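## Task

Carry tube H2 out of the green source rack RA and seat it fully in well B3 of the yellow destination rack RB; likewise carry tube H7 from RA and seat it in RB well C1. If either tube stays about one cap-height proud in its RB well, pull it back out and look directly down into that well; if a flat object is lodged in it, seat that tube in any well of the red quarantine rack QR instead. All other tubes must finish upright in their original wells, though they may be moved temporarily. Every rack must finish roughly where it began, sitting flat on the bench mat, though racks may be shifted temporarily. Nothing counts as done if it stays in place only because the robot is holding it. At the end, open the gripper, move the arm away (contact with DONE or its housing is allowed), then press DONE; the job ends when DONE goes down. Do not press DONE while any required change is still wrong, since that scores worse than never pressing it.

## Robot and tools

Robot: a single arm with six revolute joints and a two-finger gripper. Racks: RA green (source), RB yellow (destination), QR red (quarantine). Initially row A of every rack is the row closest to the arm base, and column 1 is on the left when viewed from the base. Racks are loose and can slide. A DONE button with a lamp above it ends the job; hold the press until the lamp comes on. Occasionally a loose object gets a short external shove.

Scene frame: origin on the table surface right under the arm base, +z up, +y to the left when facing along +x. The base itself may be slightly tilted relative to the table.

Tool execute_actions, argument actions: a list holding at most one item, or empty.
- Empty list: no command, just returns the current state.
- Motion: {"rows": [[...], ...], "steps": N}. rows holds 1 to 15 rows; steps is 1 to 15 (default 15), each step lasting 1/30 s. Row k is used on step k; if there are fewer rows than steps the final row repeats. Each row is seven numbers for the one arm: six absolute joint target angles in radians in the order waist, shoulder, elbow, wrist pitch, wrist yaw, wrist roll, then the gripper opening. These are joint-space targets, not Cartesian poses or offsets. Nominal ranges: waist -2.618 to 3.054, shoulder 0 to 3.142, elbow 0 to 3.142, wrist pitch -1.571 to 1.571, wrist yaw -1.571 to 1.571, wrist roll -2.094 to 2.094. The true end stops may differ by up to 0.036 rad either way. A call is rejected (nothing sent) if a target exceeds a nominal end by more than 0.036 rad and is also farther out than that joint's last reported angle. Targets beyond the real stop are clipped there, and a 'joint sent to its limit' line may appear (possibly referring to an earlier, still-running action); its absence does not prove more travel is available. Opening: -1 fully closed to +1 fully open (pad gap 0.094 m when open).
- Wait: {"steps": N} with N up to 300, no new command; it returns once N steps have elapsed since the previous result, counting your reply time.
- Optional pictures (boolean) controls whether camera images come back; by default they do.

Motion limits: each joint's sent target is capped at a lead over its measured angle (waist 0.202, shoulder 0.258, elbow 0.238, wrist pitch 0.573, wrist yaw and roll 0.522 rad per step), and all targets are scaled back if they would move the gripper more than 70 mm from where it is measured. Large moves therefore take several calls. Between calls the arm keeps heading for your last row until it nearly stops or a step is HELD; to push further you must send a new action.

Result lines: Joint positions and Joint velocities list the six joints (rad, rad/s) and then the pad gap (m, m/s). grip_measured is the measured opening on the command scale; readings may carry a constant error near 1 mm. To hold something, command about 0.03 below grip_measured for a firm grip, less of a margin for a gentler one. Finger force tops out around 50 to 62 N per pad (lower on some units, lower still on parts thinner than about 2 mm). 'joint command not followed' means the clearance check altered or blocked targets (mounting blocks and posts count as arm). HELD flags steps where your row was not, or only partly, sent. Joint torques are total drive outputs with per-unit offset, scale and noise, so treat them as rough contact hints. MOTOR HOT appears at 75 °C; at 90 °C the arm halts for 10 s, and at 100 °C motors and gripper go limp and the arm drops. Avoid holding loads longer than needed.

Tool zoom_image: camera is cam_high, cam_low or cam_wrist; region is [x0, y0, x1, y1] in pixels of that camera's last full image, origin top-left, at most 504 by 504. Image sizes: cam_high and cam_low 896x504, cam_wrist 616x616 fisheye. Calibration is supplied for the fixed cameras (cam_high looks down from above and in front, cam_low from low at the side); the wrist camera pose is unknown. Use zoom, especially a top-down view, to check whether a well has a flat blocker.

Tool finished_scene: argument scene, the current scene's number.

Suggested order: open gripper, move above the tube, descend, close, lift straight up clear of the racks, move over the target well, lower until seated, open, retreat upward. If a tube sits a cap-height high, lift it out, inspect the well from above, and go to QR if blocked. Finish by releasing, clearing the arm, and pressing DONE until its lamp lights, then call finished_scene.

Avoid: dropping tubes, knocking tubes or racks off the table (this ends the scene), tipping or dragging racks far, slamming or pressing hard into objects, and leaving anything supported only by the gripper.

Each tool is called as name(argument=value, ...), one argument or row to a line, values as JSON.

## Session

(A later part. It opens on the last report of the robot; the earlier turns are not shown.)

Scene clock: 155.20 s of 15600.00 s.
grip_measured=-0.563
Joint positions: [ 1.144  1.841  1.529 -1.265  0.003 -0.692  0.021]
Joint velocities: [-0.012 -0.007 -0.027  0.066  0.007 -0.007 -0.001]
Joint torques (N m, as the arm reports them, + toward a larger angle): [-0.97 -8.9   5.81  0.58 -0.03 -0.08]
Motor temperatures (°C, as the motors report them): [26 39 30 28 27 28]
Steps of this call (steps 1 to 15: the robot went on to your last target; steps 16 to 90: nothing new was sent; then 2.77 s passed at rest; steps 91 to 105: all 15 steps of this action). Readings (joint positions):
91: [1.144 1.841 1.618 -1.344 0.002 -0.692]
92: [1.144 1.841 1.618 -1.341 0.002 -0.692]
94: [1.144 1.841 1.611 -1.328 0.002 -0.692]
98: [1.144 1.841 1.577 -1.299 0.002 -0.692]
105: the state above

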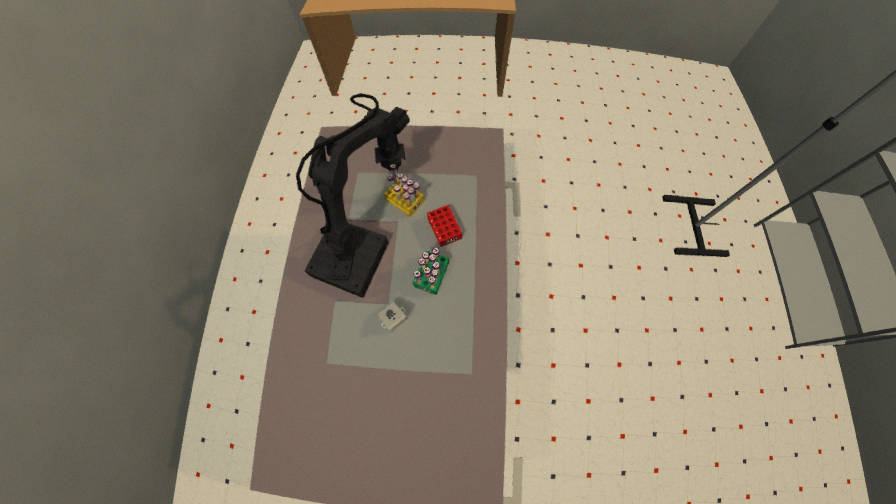

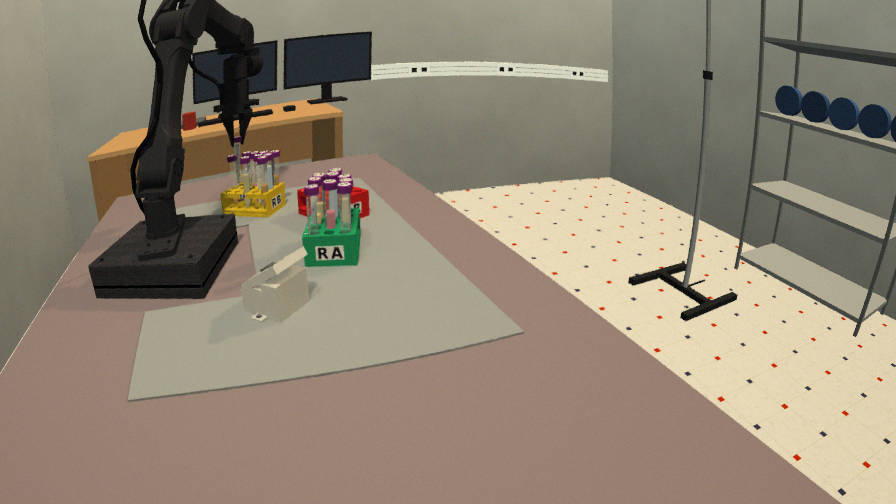

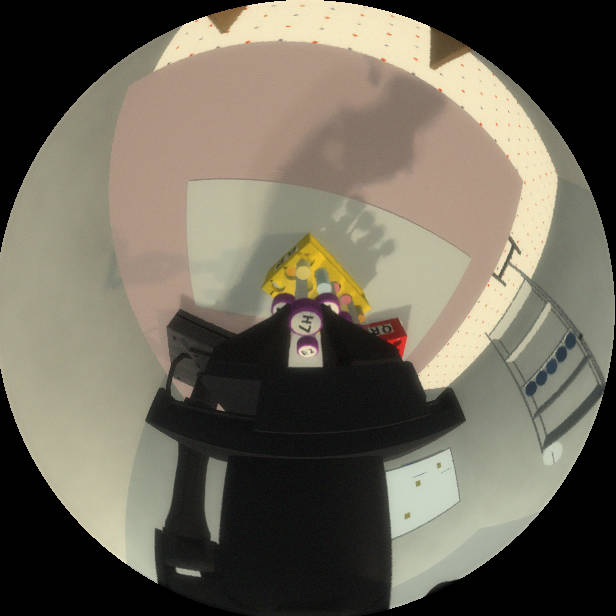

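execute_actions(
  actions=[
    {"rows":[[1.128,1.84,1.527,-1.225,0,-0.7,-0.6],[1.128,1.84,1.527,-1.225,0,-0.7,-0.6],[1.128,1.84,1.527,-1.225,0,-0.7,-0.6],[1.128,1.842,1.527,-1.22,0,-0.7,-0.6],[1.128,1.842,1.52,-1.21,0,-0.7,-0.6],[1.128,1.842,1.514,-1.205,0,-0.7,-0.6],[1.128,1.844,1.508,-1.2,0,-0.7,-0.6],[1.128,1.844,1.502,-1.195,0,-0.7,-0.6],[1.128,1.844,1.495,-1.192,0,-0.7,-0.6]],"steps":15},
  ],
)

zoom_image(
  camera="cam_wrist",
  region=[240, 210, 370, 340],
)

zoom_image(
  camera="cam_low",
  region=[200, 110, 300, 230],
)

Scene clock: 160.73 s of 15600.00 s.
grip_measured=-0.563
Joint positions: [ 1.134  1.849  1.497 -1.22   0.003 -0.692  0.021]
Joint velocities: [ 0.022  0.027 -0.002 -0.022 -0.007 -0.022 -0.   ]
Joint torques (N m, as the arm reports them, + toward a larger angle): [-0.7  -9.01  5.71  0.58 -0.02 -0.08]
Motor temperatures (°C, as the motors report them): [26 39 30 28 27 28]
Steps of this call (steps 1 to 30: the robot went on to your last target; steps 31 to 90: nothing new was sent; then 2.03 s passed at rest; steps 91 to 105: all 15 steps of this action). Readings (joint positions):
91: [1.144 1.841 1.529 -1.254 0.003 -0.692]
92: [1.142 1.841 1.529 -1.253 0.003 -0.692]
94: [1.138 1.841 1.529 -1.250 0.003 -0.692]
98: [1.134 1.841 1.519 -1.232 0.003 -0.692]
105: the state above

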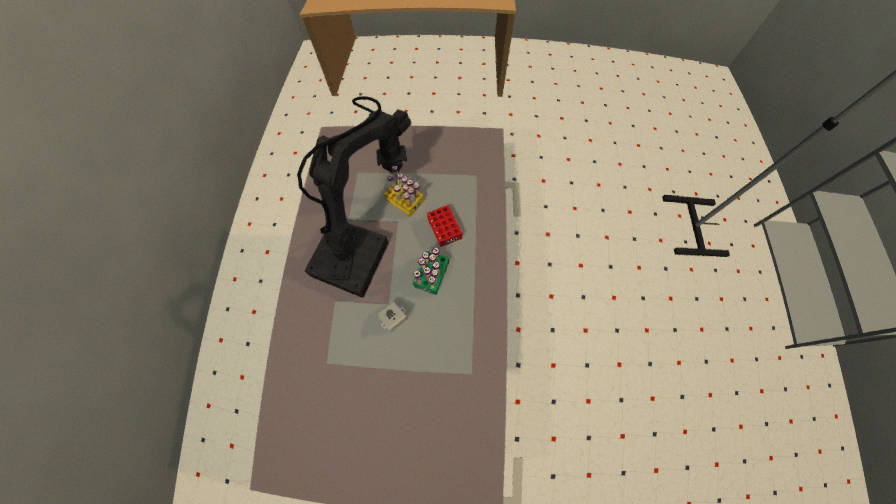

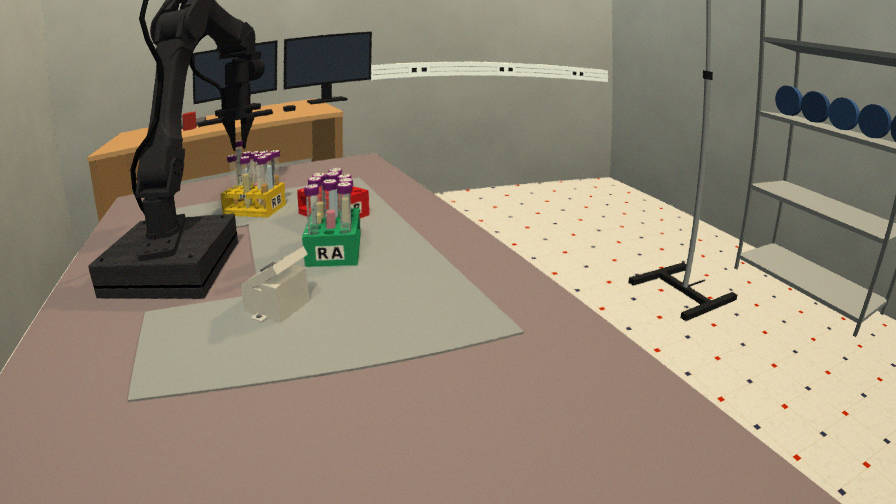

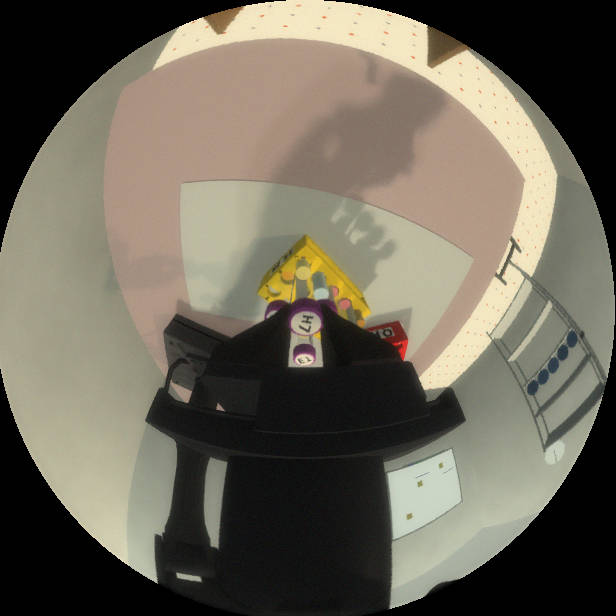

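Region (240, 210, 370, 340) of cam_wrist's 616x616 image, scaled by 3.877, with more detail than that image has.

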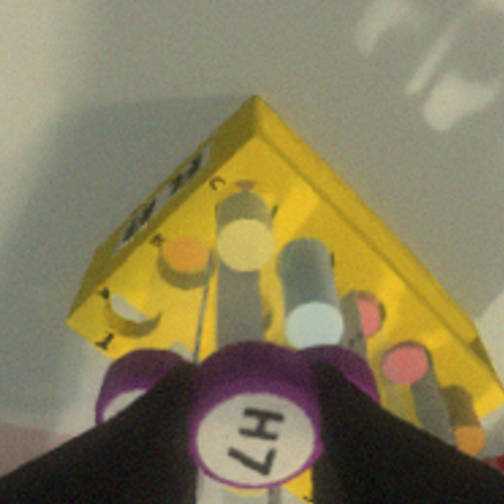

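Region (200, 110, 300, 230) of cam_low's 896x504 image, scaled by 4.200, with more detail than that image has.

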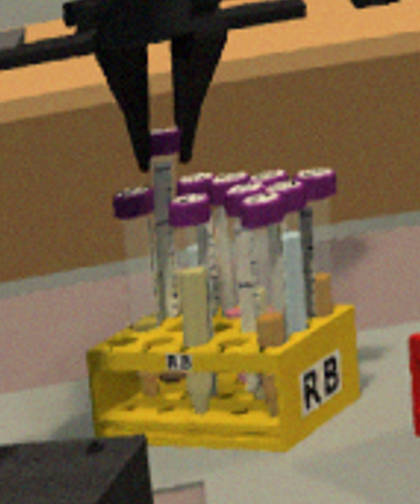

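execute_actions(
  actions=[
    {"rows":[[1.128,1.845,1.49,-1.18,0,-0.7,-0.6],[1.128,1.846,1.484,-1.172,0,-0.7,-0.6],[1.128,1.847,1.478,-1.165,0,-0.7,-0.6],[1.128,1.848,1.472,-1.158,0,-0.7,-0.6],[1.128,1.849,1.466,-1.152,0,-0.7,-0.6],[1.128,1.85,1.46,-1.146,0,-0.7,-0.6],[1.128,1.85,1.454,-1.14,0,-0.7,-0.6],[1.128,1.85,1.445,-1.138,0,-0.7,-0.6]],"steps":15},
  ],
)

zoom_image(
  camera="cam_low",
  region=[200, 110, 300, 230],
)

Scene clock: 165.27 s of 15600.00 s.
grip_measured=-0.563
Joint positions: [ 1.134  1.85   1.464 -1.176  0.003 -0.692  0.021]
Joint velocities: [-0.012  0.002 -0.012 -0.007  0.022 -0.037 -0.   ]
Joint torques (N m, as the arm reports them, + toward a larger angle): [-0.78 -8.37  4.2   0.74 -0.03 -0.09]
Motor temperatures (°C, as the motors report them): [26 39 30 28 27 28]
Steps of this call (steps 1 to 15: the robot went on to your last target; steps 16 to 90: nothing new was sent; then 1.03 s passed at rest; steps 91 to 105: all 15 steps of this action). Readings (joint positions):
91: [1.134 1.850 1.497 -1.213 0.003 -0.692]
92: [1.134 1.850 1.496 -1.209 0.003 -0.692]
94: [1.134 1.850 1.488 -1.202 0.003 -0.692]
98: [1.134 1.850 1.464 -1.182 0.004 -0.692]
105: the state above

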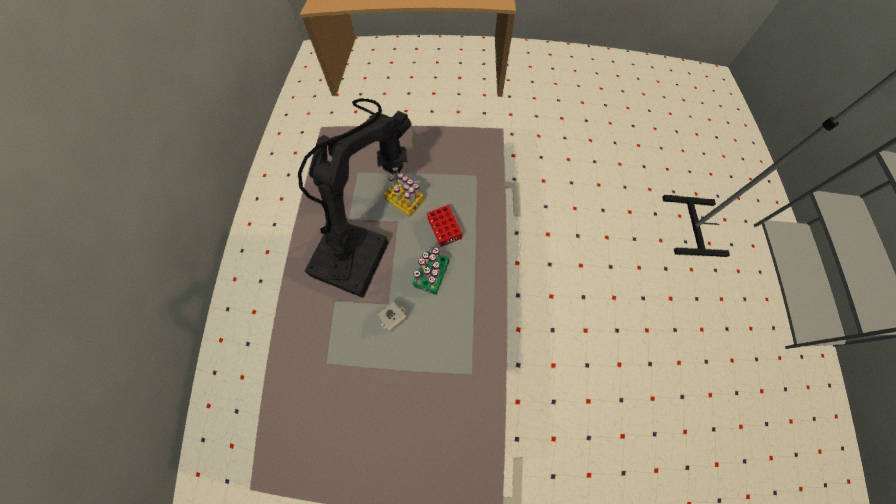

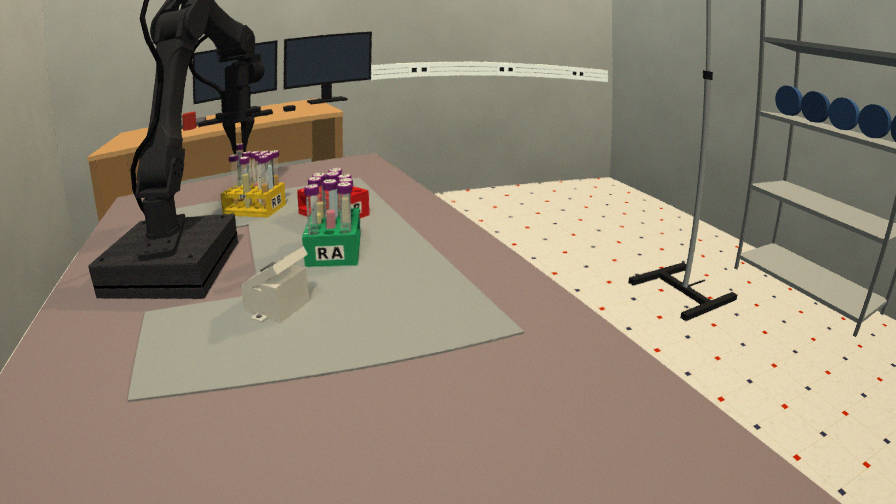

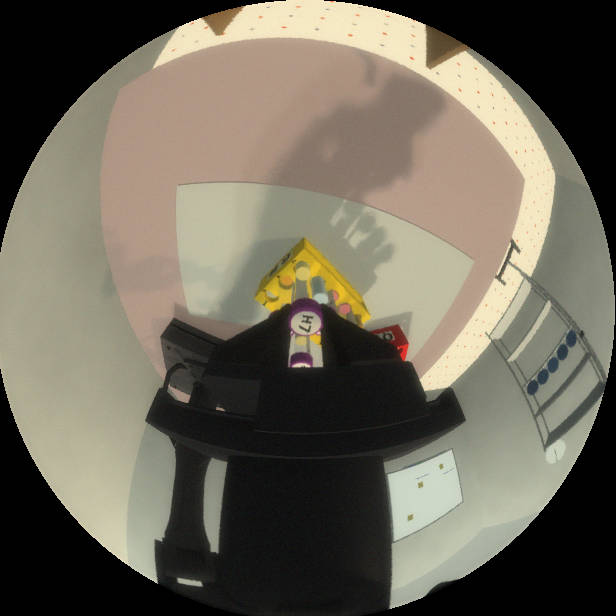

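Region (200, 110, 300, 230) of cam_low's 896x504 image, scaled by 4.200, with more detail than that image has.

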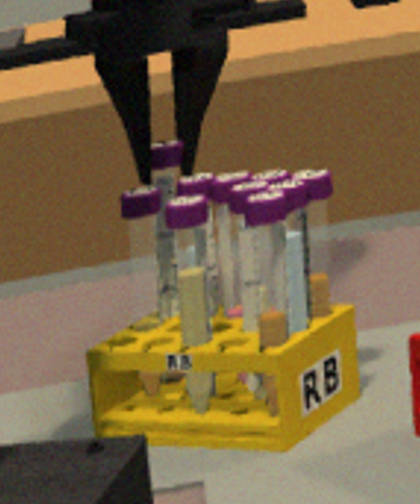

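execute_actions(
  actions=[
    {"rows":[[1.128,1.85,1.475,-1.165,0,-0.7,-0.6],[1.128,1.85,1.48,-1.17,0,-0.7,-0.56],[1.128,1.85,1.485,-1.17,0,-0.7,-0.53],[1.128,1.85,1.485,-1.17,0,-0.7,-0.5],[1.128,1.85,1.485,-1.17,0,-0.7,-0.47]],"steps":15},
  ],
)

zoom_image(
  camera="cam_low",
  region=[200, 110, 300, 230],
)

Scene clock: 167.90 s of 15600.00 s.
grip_measured=-0.472
Joint positions: [ 1.134  1.85   1.464 -1.178  0.003 -0.692  0.025]
Joint velocities: [-0.007 -0.012 -0.017 -0.022 -0.022 -0.022  0.   ]
Joint torques (N m, as the arm reports them, + toward a larger angle): [-0.69 -8.4   7.6   0.48 -0.02 -0.08]
Motor temperatures (°C, as the motors report them): [26 39 30 28 27 28]
Steps of this call (steps 1 to 15: the robot went on to your last target; steps 16 to 64: nothing new was sent; steps 65 to 79: all 15 steps of this action). Readings (joint positions):
65: [1.134 1.850 1.464 -1.176 0.003 -0.692]
66: [1.134 1.850 1.464 -1.176 0.003 -0.692]
68: [1.134 1.850 1.464 -1.177 0.003 -0.692]
72: [1.134 1.850 1.464 -1.178 0.003 -0.692]
79: the state above

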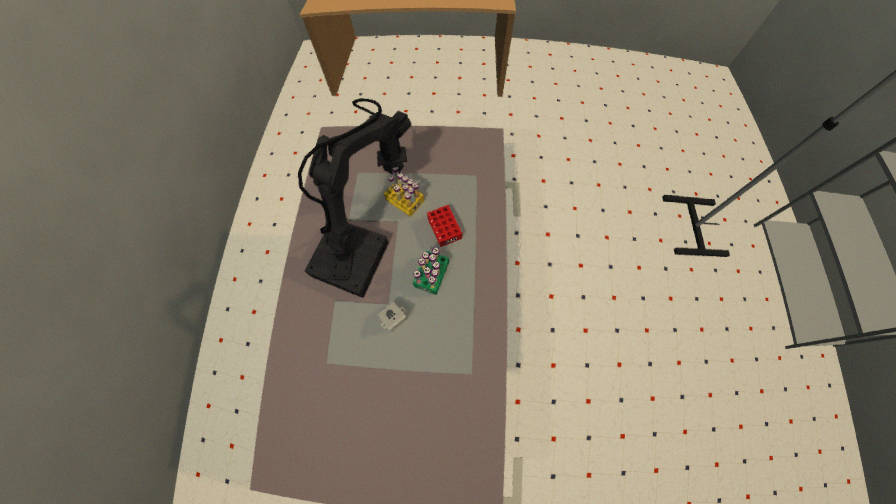

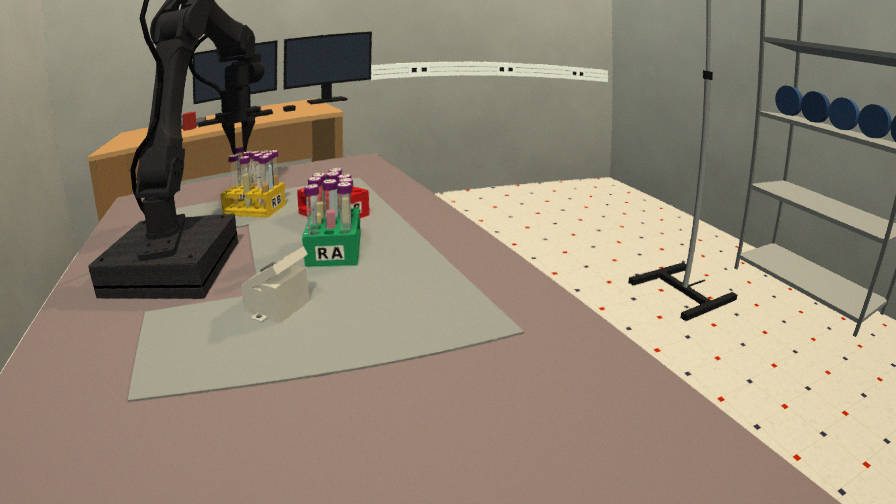

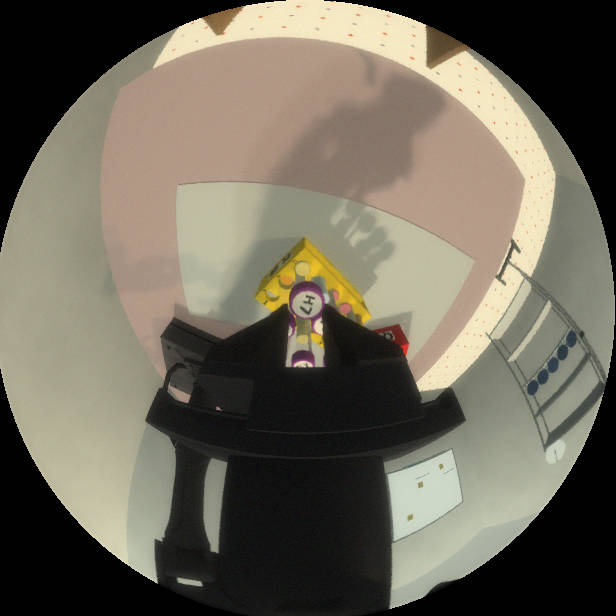

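Region (200, 110, 300, 230) of cam_low's 896x504 image, scaled by 4.200, with more detail than that image has.

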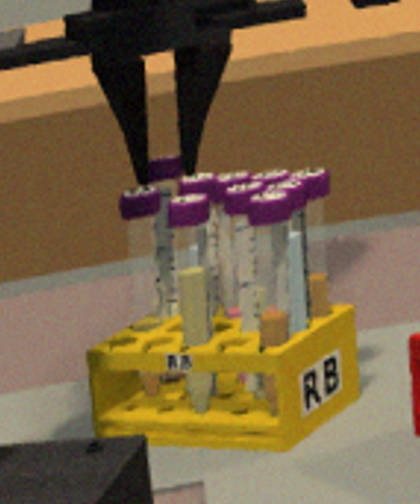

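execute_actions(
  actions=[
    {"rows":[[1.128,1.84,1.51,-1.2,0,-0.7,-0.47],[1.128,1.835,1.53,-1.23,0,-0.7,-0.47],[1.128,1.83,1.55,-1.26,0,-0.7,-0.47],[1.128,1.825,1.58,-1.29,0,-0.7,-0.47],[1.128,1.82,1.61,-1.32,0,-0.7,-0.47],[1.128,1.81,1.64,-1.35,0,-0.7,-0.47],[1.128,1.80,1.66,-1.39,0,-0.7,-0.47]],"steps":15},
  ],
)

zoom_image(
  camera="cam_low",
  region=[200, 110, 300, 230],
)

zoom_image(
  camera="cam_wrist",
  region=[240, 210, 390, 360],
)

zoom_image(
  camera="cam_high",
  region=[376, 160, 432, 222],
)

Scene clock: 176.20 s of 15600.00 s.
grip_measured=-0.471
Joint positions: [ 1.134  1.819  1.636 -1.36   0.003 -0.693  0.025]
Joint velocities: [ 0.002  0.007 -0.022 -0.168  0.022 -0.051  0.001]
Joint torques (N m, as the arm reports them, + toward a larger angle): [-0.66 -9.77  7.93  0.43 -0.02 -0.08]
Motor temperatures (°C, as the motors report them): [26 39 31 28 27 28]
Steps of this call (steps 1 to 15: the robot went on to your last target; steps 16 to 90: nothing new was sent; then 4.80 s passed at rest; steps 91 to 105: all 15 steps of this action). Readings (joint positions):
91: [1.134 1.850 1.468 -1.182 0.003 -0.692]
92: [1.134 1.850 1.474 -1.188 0.003 -0.692]
94: [1.134 1.850 1.500 -1.218 0.003 -0.693]
98: [1.134 1.845 1.603 -1.297 0.003 -0.693]
105: the state above

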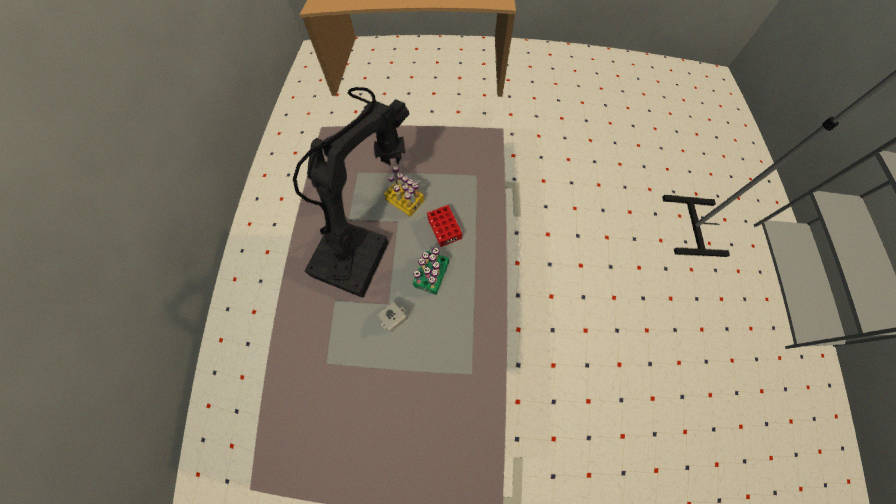

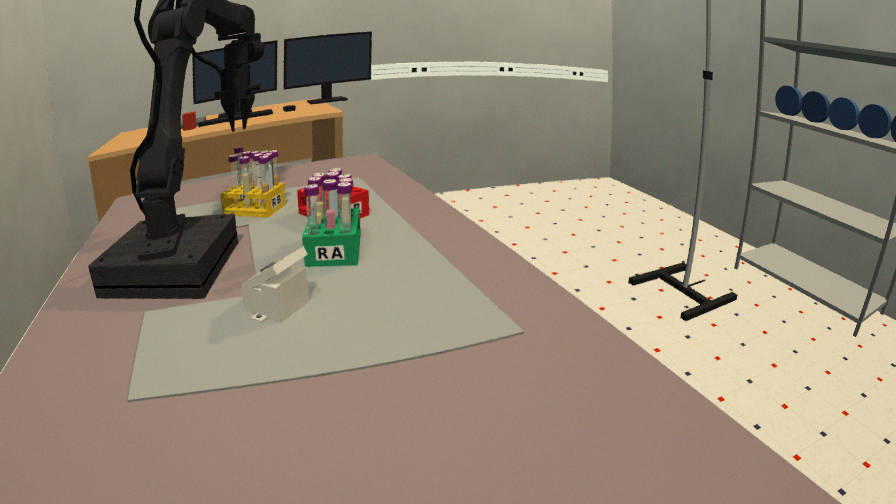

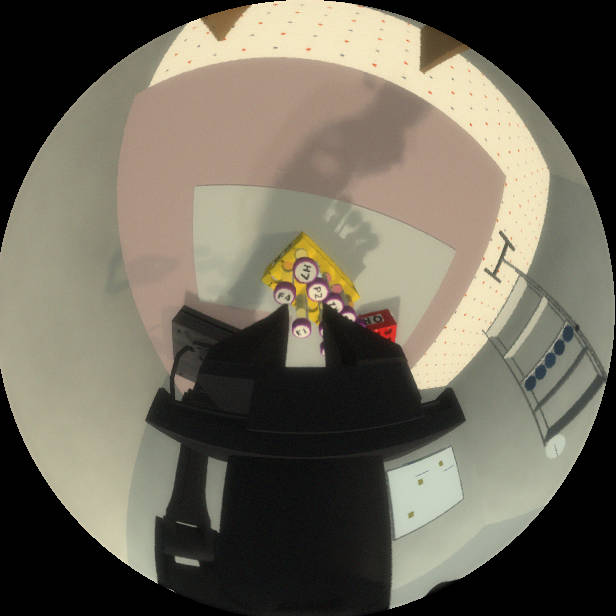

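Region (200, 110, 300, 230) of cam_low's 896x504 image, scaled by 4.200, with more detail than that image has.

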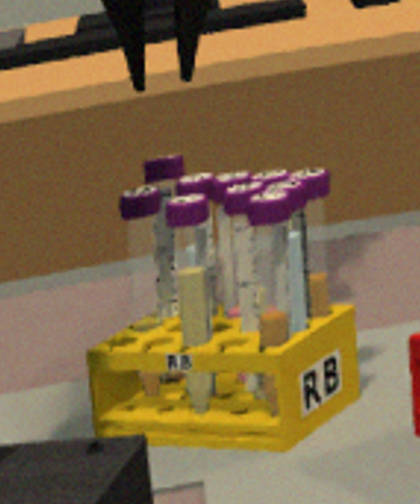

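Region (240, 210, 390, 360) of cam_wrist's 616x616 image, scaled by 3.360, with more detail than that image has.

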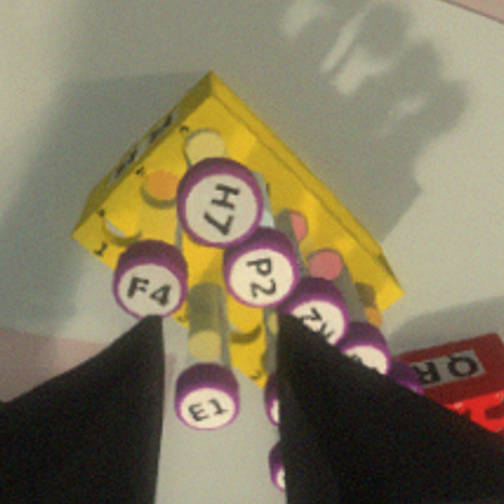

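Region (376, 160, 432, 222) of cam_high's 896x504 image, scaled by 8.129, with more detail than that image has; it fills the left 455 columns of this view, and the rest is white.

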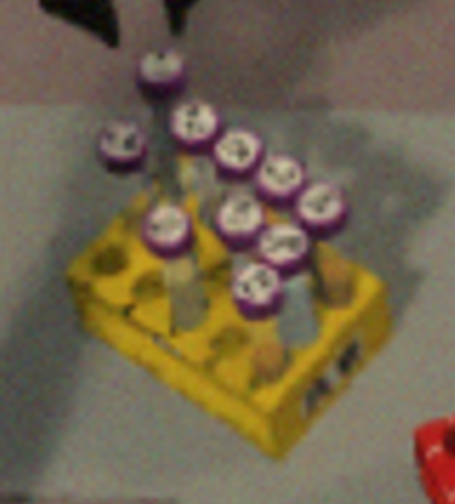

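execute_actions(
  actions=[
    {"rows":[[1.145,1.83,1.64,-1.34,0,-0.7,-0.4],[1.155,1.845,1.635,-1.32,0,-0.7,-0.38],[1.165,1.86,1.63,-1.30,0,-0.7,-0.38],[1.172,1.875,1.62,-1.28,0,-0.7,-0.38],[1.172,1.885,1.612,-1.26,0,-0.7,-0.38],[1.172,1.896,1.606,-1.25,0,-0.7,-0.38]],"steps":15},
  ],
  pictures=false,
)

execute_actions(
  actions=[
    {"steps":6},
  ],
)

Scene clock: 183.67 s of 15600.00 s.
grip_measured=-0.381
Joint positions: [ 1.169  1.917  1.601 -1.277  0.005 -0.693  0.029]
Joint velocities: [ 0.012  0.002 -0.007  0.051 -0.037 -0.037 -0.002]
Joint torques (N m, as the arm reports them, + toward a larger angle): [  0.29 -10.7    6.27   0.53  -0.05  -0.08]
Motor temperatures (°C, as the motors report them): [26 39 31 28 27 28]
Steps of this call (steps 1 to 30: the robot went on to your last target; steps 31 to 90: nothing new was sent; then 3.97 s passed at rest; steps 91 to 105: all 15 steps of this action). Readings (joint positions):
91: [1.134 1.820 1.636 -1.378 0.003 -0.693]
92: [1.136 1.823 1.636 -1.375 0.003 -0.693]
94: [1.145 1.838 1.636 -1.357 0.005 -0.693]
98: [1.168 1.890 1.617 -1.302 0.005 -0.693]
105: the state above

Scene clock: 183.87 s of 15600.00 s.
grip_measured=-0.381
Joint positions: [ 1.169  1.917  1.601 -1.272  0.005 -0.693  0.029]
Joint velocities: [ 0.012 -0.002  0.037  0.022 -0.007 -0.037 -0.   ]
Joint torques (N m, as the arm reports them, + toward a larger angle): [  0.25 -10.73   6.27   0.54  -0.05  -0.09]
Motor temperatures (°C, as the motors report them): [26 39 31 28 27 28]
Steps of this call (steps 1 to 6: the robot went on to your last target). Readings (joint positions):
1: [1.169 1.917 1.601 -1.275 0.005 -0.693]
2: [1.169 1.917 1.601 -1.275 0.005 -0.693]
4: [1.169 1.917 1.601 -1.273 0.005 -0.693]
6: the state above

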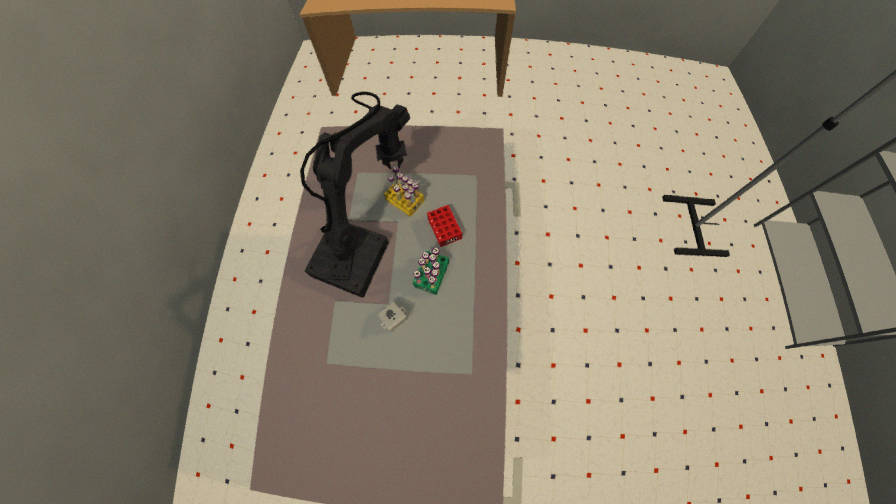

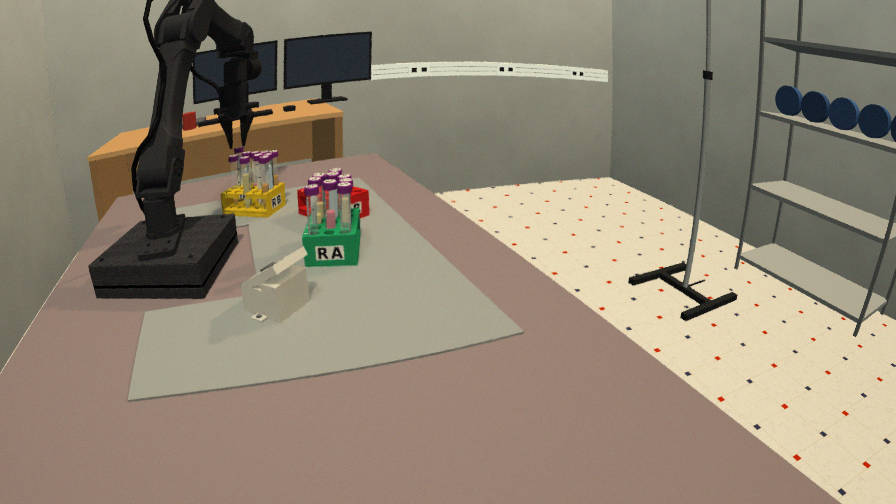

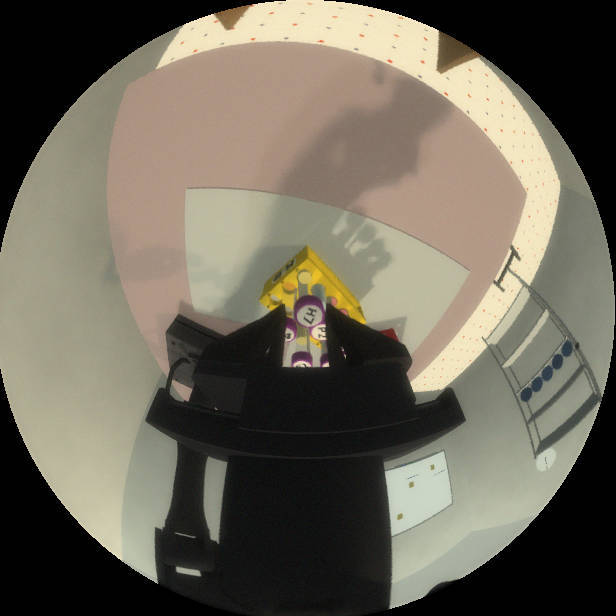

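execute_actions(
  actions=[
    {"rows":[[1.155,1.896,1.60,-1.235,0,-0.7,-0.38],[1.155,1.896,1.60,-1.23,0,-0.7,-0.38],[1.155,1.896,1.59,-1.22,0,-0.7,-0.38],[1.155,1.896,1.58,-1.21,0,-0.7,-0.38],[1.155,1.896,1.57,-1.2,0,-0.7,-0.38],[1.155,1.896,1.56,-1.19,0,-0.7,-0.38],[1.155,1.896,1.543,-1.18,0,-0.7,-0.38]],"steps":15},
  ],
)

zoom_image(
  camera="cam_low",
  region=[200, 110, 300, 230],
)

Scene clock: 188.00 s of 15600.00 s.
grip_measured=-0.381
Joint positions: [ 1.162  1.917  1.543 -1.209  0.005 -0.693  0.029]
Joint velocities: [-0.012  0.007 -0.007  0.022  0.007  0.022  0.   ]
Joint torques (N m, as the arm reports them, + toward a larger angle): [ -0.77 -10.7    5.81   0.54  -0.05  -0.09]
Motor temperatures (°C, as the motors report them): [26 40 31 28 27 28]
Steps of this call (steps 1 to 15: the robot went on to your last target; steps 16 to 90: nothing new was sent; then 0.63 s passed at rest; steps 91 to 105: all 15 steps of this action). Readings (joint positions):
91: [1.169 1.917 1.601 -1.270 0.005 -0.693]
92: [1.168 1.917 1.601 -1.267 0.005 -0.693]
94: [1.165 1.917 1.598 -1.256 0.005 -0.693]
98: [1.162 1.917 1.563 -1.222 0.005 -0.693]
105: the state above

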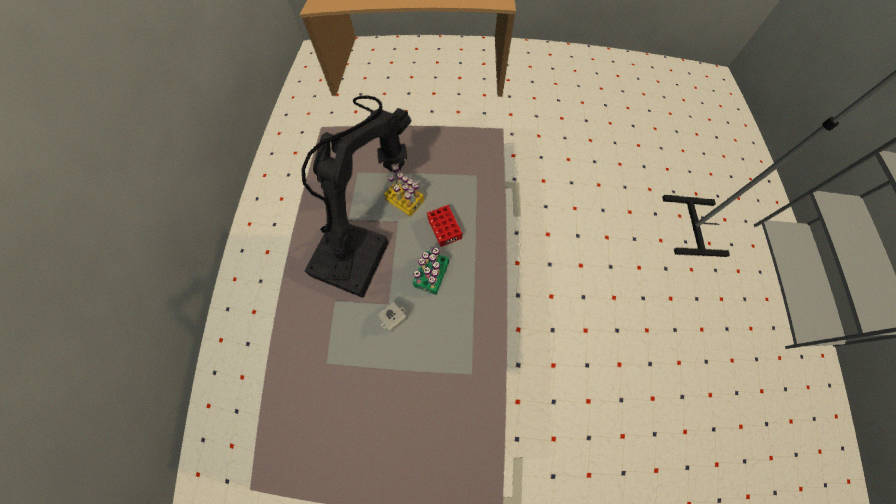

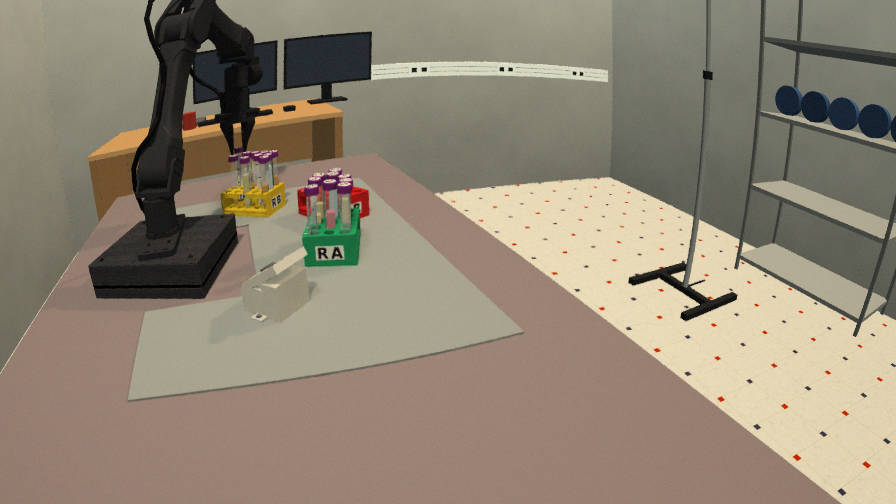

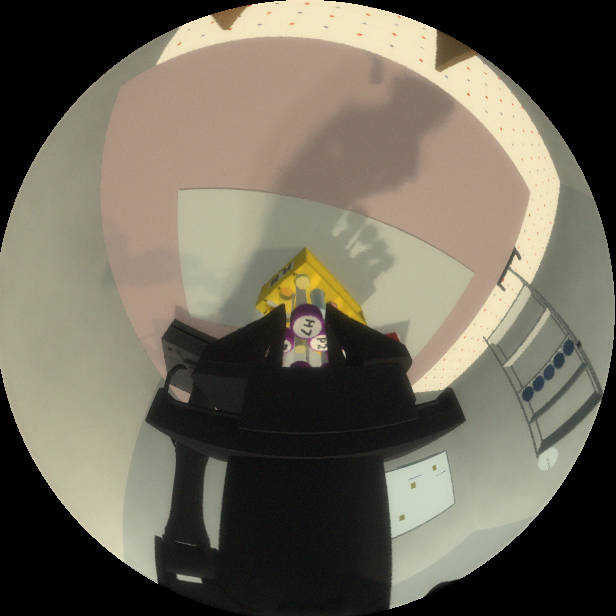

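Region (200, 110, 300, 230) of cam_low's 896x504 image, scaled by 4.200, with more detail than that image has.

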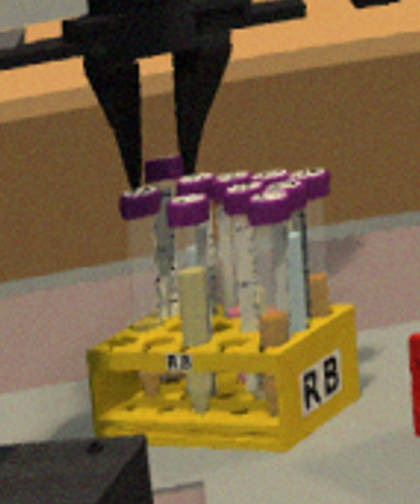

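execute_actions(
  actions=[
    {"rows":[[1.155,1.896,1.543,-1.18,0,-0.7,-0.45],[1.155,1.896,1.543,-1.18,0,-0.7,-0.5],[1.155,1.896,1.543,-1.18,0,-0.7,-0.55],[1.155,1.896,1.543,-1.18,0,-0.7,-0.6],[1.155,1.896,1.543,-1.18,0,-0.7,-0.6],[1.155,1.896,1.56,-1.19,0,-0.7,-0.6],[1.155,1.896,1.575,-1.22,0,-0.7,-0.6],[1.155,1.89,1.59,-1.25,0,-0.7,-0.6],[1.155,1.885,1.61,-1.28,0,-0.7,-0.6],[1.155,1.88,1.63,-1.31,0,-0.7,-0.6],[1.155,1.88,1.655,-1.34,0,-0.7,-0.6],[1.155,1.88,1.68,-1.365,0,-0.7,-0.6],[1.155,1.88,1.705,-1.39,0,-0.7,-0.6],[1.155,1.88,1.73,-1.41,0,-0.7,-0.6],[1.155,1.88,1.755,-1.43,0,-0.7,-0.6]],"steps":15},
  ],
  pictures=false,
)

execute_actions(
  actions=[
    {"rows":[[1.155,1.88,1.78,-1.455,0,-0.7,-0.6],[1.155,1.88,1.805,-1.48,0,-0.7,-0.6],[1.155,1.88,1.83,-1.5,0,-0.7,-0.6],[1.155,1.875,1.855,-1.525,0,-0.7,-0.6],[1.155,1.87,1.88,-1.55,0,-0.7,-0.6],[1.155,1.86,1.90,-1.555,0,-0.7,-0.6],[1.155,1.84,1.91,-1.555,0,-0.7,-0.6],[1.155,1.82,1.91,-1.555,0,-0.7,-0.6],[1.155,1.80,1.91,-1.555,0,-0.7,-0.6],[1.155,1.78,1.9,-1.555,0,-0.7,-0.6],[1.155,1.76,1.89,-1.555,0,-0.7,-0.6]],"steps":15},
  ],
  pictures=false,
)

execute_actions(
  actions=[
    {"rows":[[1.14,1.74,1.87,-1.555,0,-0.7,-0.6],[1.12,1.72,1.85,-1.555,0,-0.7,-0.6],[1.10,1.70,1.83,-1.555,0,-0.7,-0.6],[1.08,1.685,1.81,-1.555,0,-0.7,-0.6],[1.06,1.67,1.795,-1.555,0,-0.7,-0.6],[1.04,1.66,1.78,-1.555,0,-0.7,-0.6],[1.02,1.65,1.77,-1.555,0,-0.7,-0.6],[1.005,1.645,1.76,-1.555,0,-0.7,-0.6]],"steps":15},
  ],
)

zoom_image(
  camera="cam_wrist",
  region=[250, 190, 370, 310],
)

Scene clock: 199.53 s of 15600.00 s.
grip_measured=-0.565
Joint positions: [ 1.162  1.917  1.679 -1.333  0.005 -0.693  0.02 ]
Joint velocities: [-0.007  0.002  0.774 -0.593  0.051 -0.051 -0.   ]
Joint torques (N m, as the arm reports them, + toward a larger angle): [ -0.71 -11.99   8.33   0.34  -0.03  -0.09]
Motor temperatures (°C, as the motors report them): [26 41 31 28 27 28]
Steps of this call (steps 1 to 15: the robot went on to your last target; steps 16 to 90: nothing new was sent; then 8.03 s passed at rest; steps 91 to 105: all 15 steps of this action). Readings (joint positions):
91: [1.162 1.917 1.543 -1.202 0.005 -0.693]
92: [1.162 1.917 1.543 -1.202 0.005 -0.693]
94: [1.162 1.917 1.543 -1.202 0.005 -0.693]
98: [1.162 1.917 1.545 -1.207 0.005 -0.693]
105: the state above

Scene clock: 200.03 s of 15600.00 s.
grip_measured=-0.565
Joint positions: [ 1.162  1.773  1.868 -1.534  0.005 -0.693  0.02 ]
Joint velocities: [-0.012 -0.237  0.002 -0.212 -0.066  0.037 -0.001]
Joint torques (N m, as the arm reports them, + toward a larger angle): [-0.73 -7.71  7.63  0.65 -0.04 -0.07]
Motor temperatures (°C, as the motors report them): [26 41 31 28 27 28]
Steps of this call (steps 1 to 15: all 15 steps of this action). Readings (joint positions):
1: [1.162 1.917 1.705 -1.353 0.005 -0.693]
2: [1.162 1.917 1.732 -1.373 0.005 -0.693]
4: [1.162 1.917 1.782 -1.416 0.005 -0.693]
8: [1.162 1.896 1.859 -1.483 0.005 -0.693]
15: the state above

Scene clock: 200.53 s of 15600.00 s.
grip_measured=-0.565
Joint positions: [ 1.001  1.674  1.766 -1.554  0.01  -0.693  0.02 ]
Joint velocities: [-0.007 -0.012 -0.022 -0.066 -0.022  0.007 -0.   ]
Joint torques (N m, as the arm reports them, + toward a larger angle): [ 0.32 -9.15  5.29  0.54 -0.09 -0.09]
Motor temperatures (°C, as the motors report them): [26 41 31 28 27 28]
Steps of this call (steps 1 to 15: all 15 steps of this action). Readings (joint positions):
1: [1.160 1.767 1.868 -1.539 0.005 -0.693]
2: [1.155 1.762 1.866 -1.541 0.004 -0.693]
4: [1.130 1.745 1.843 -1.540 0.002 -0.693]
8: [1.041 1.696 1.780 -1.545 0.003 -0.693]
15: the state above

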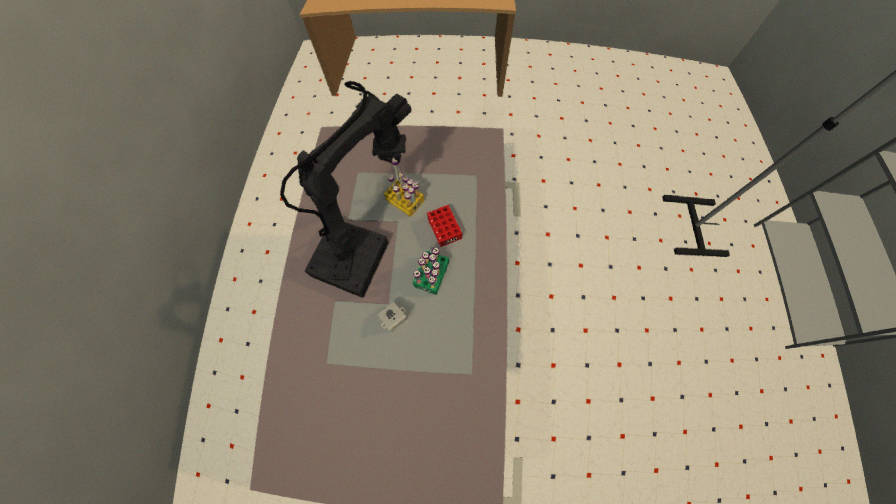

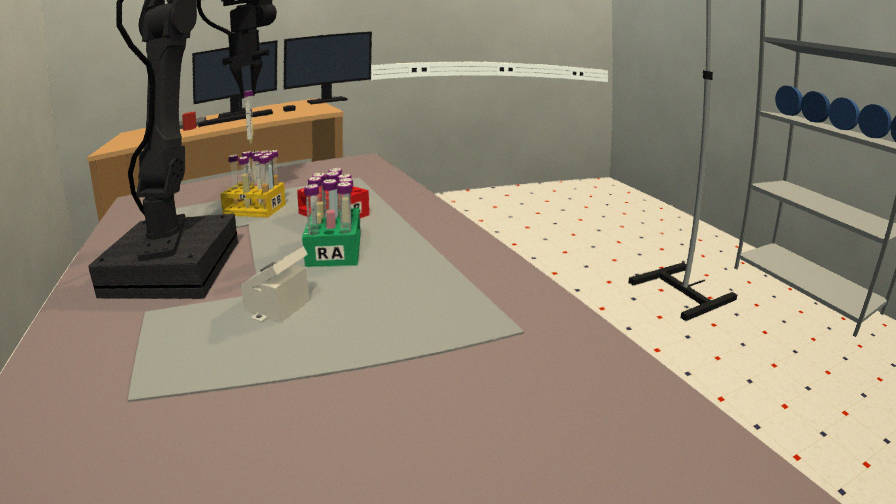

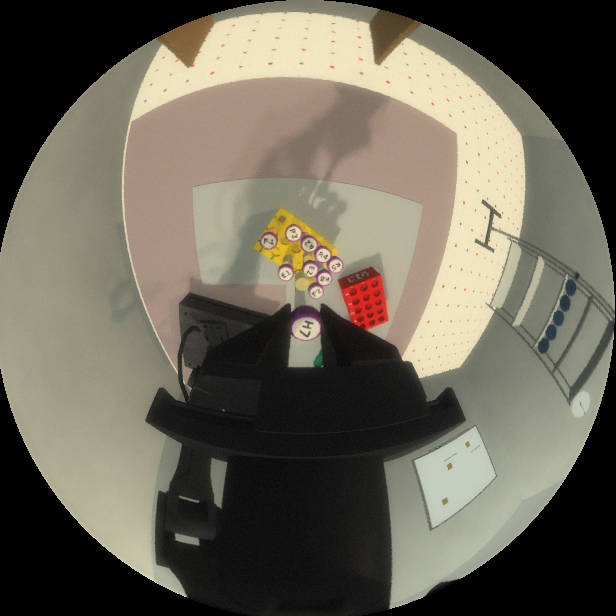

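Region (250, 190, 370, 310) of cam_wrist's 616x616 image, scaled by 4.200, with more detail than that image has.

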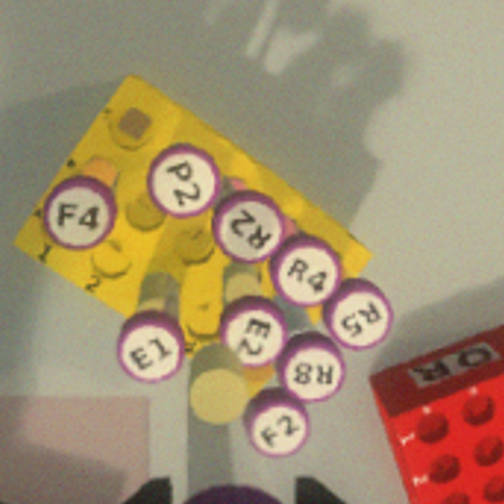

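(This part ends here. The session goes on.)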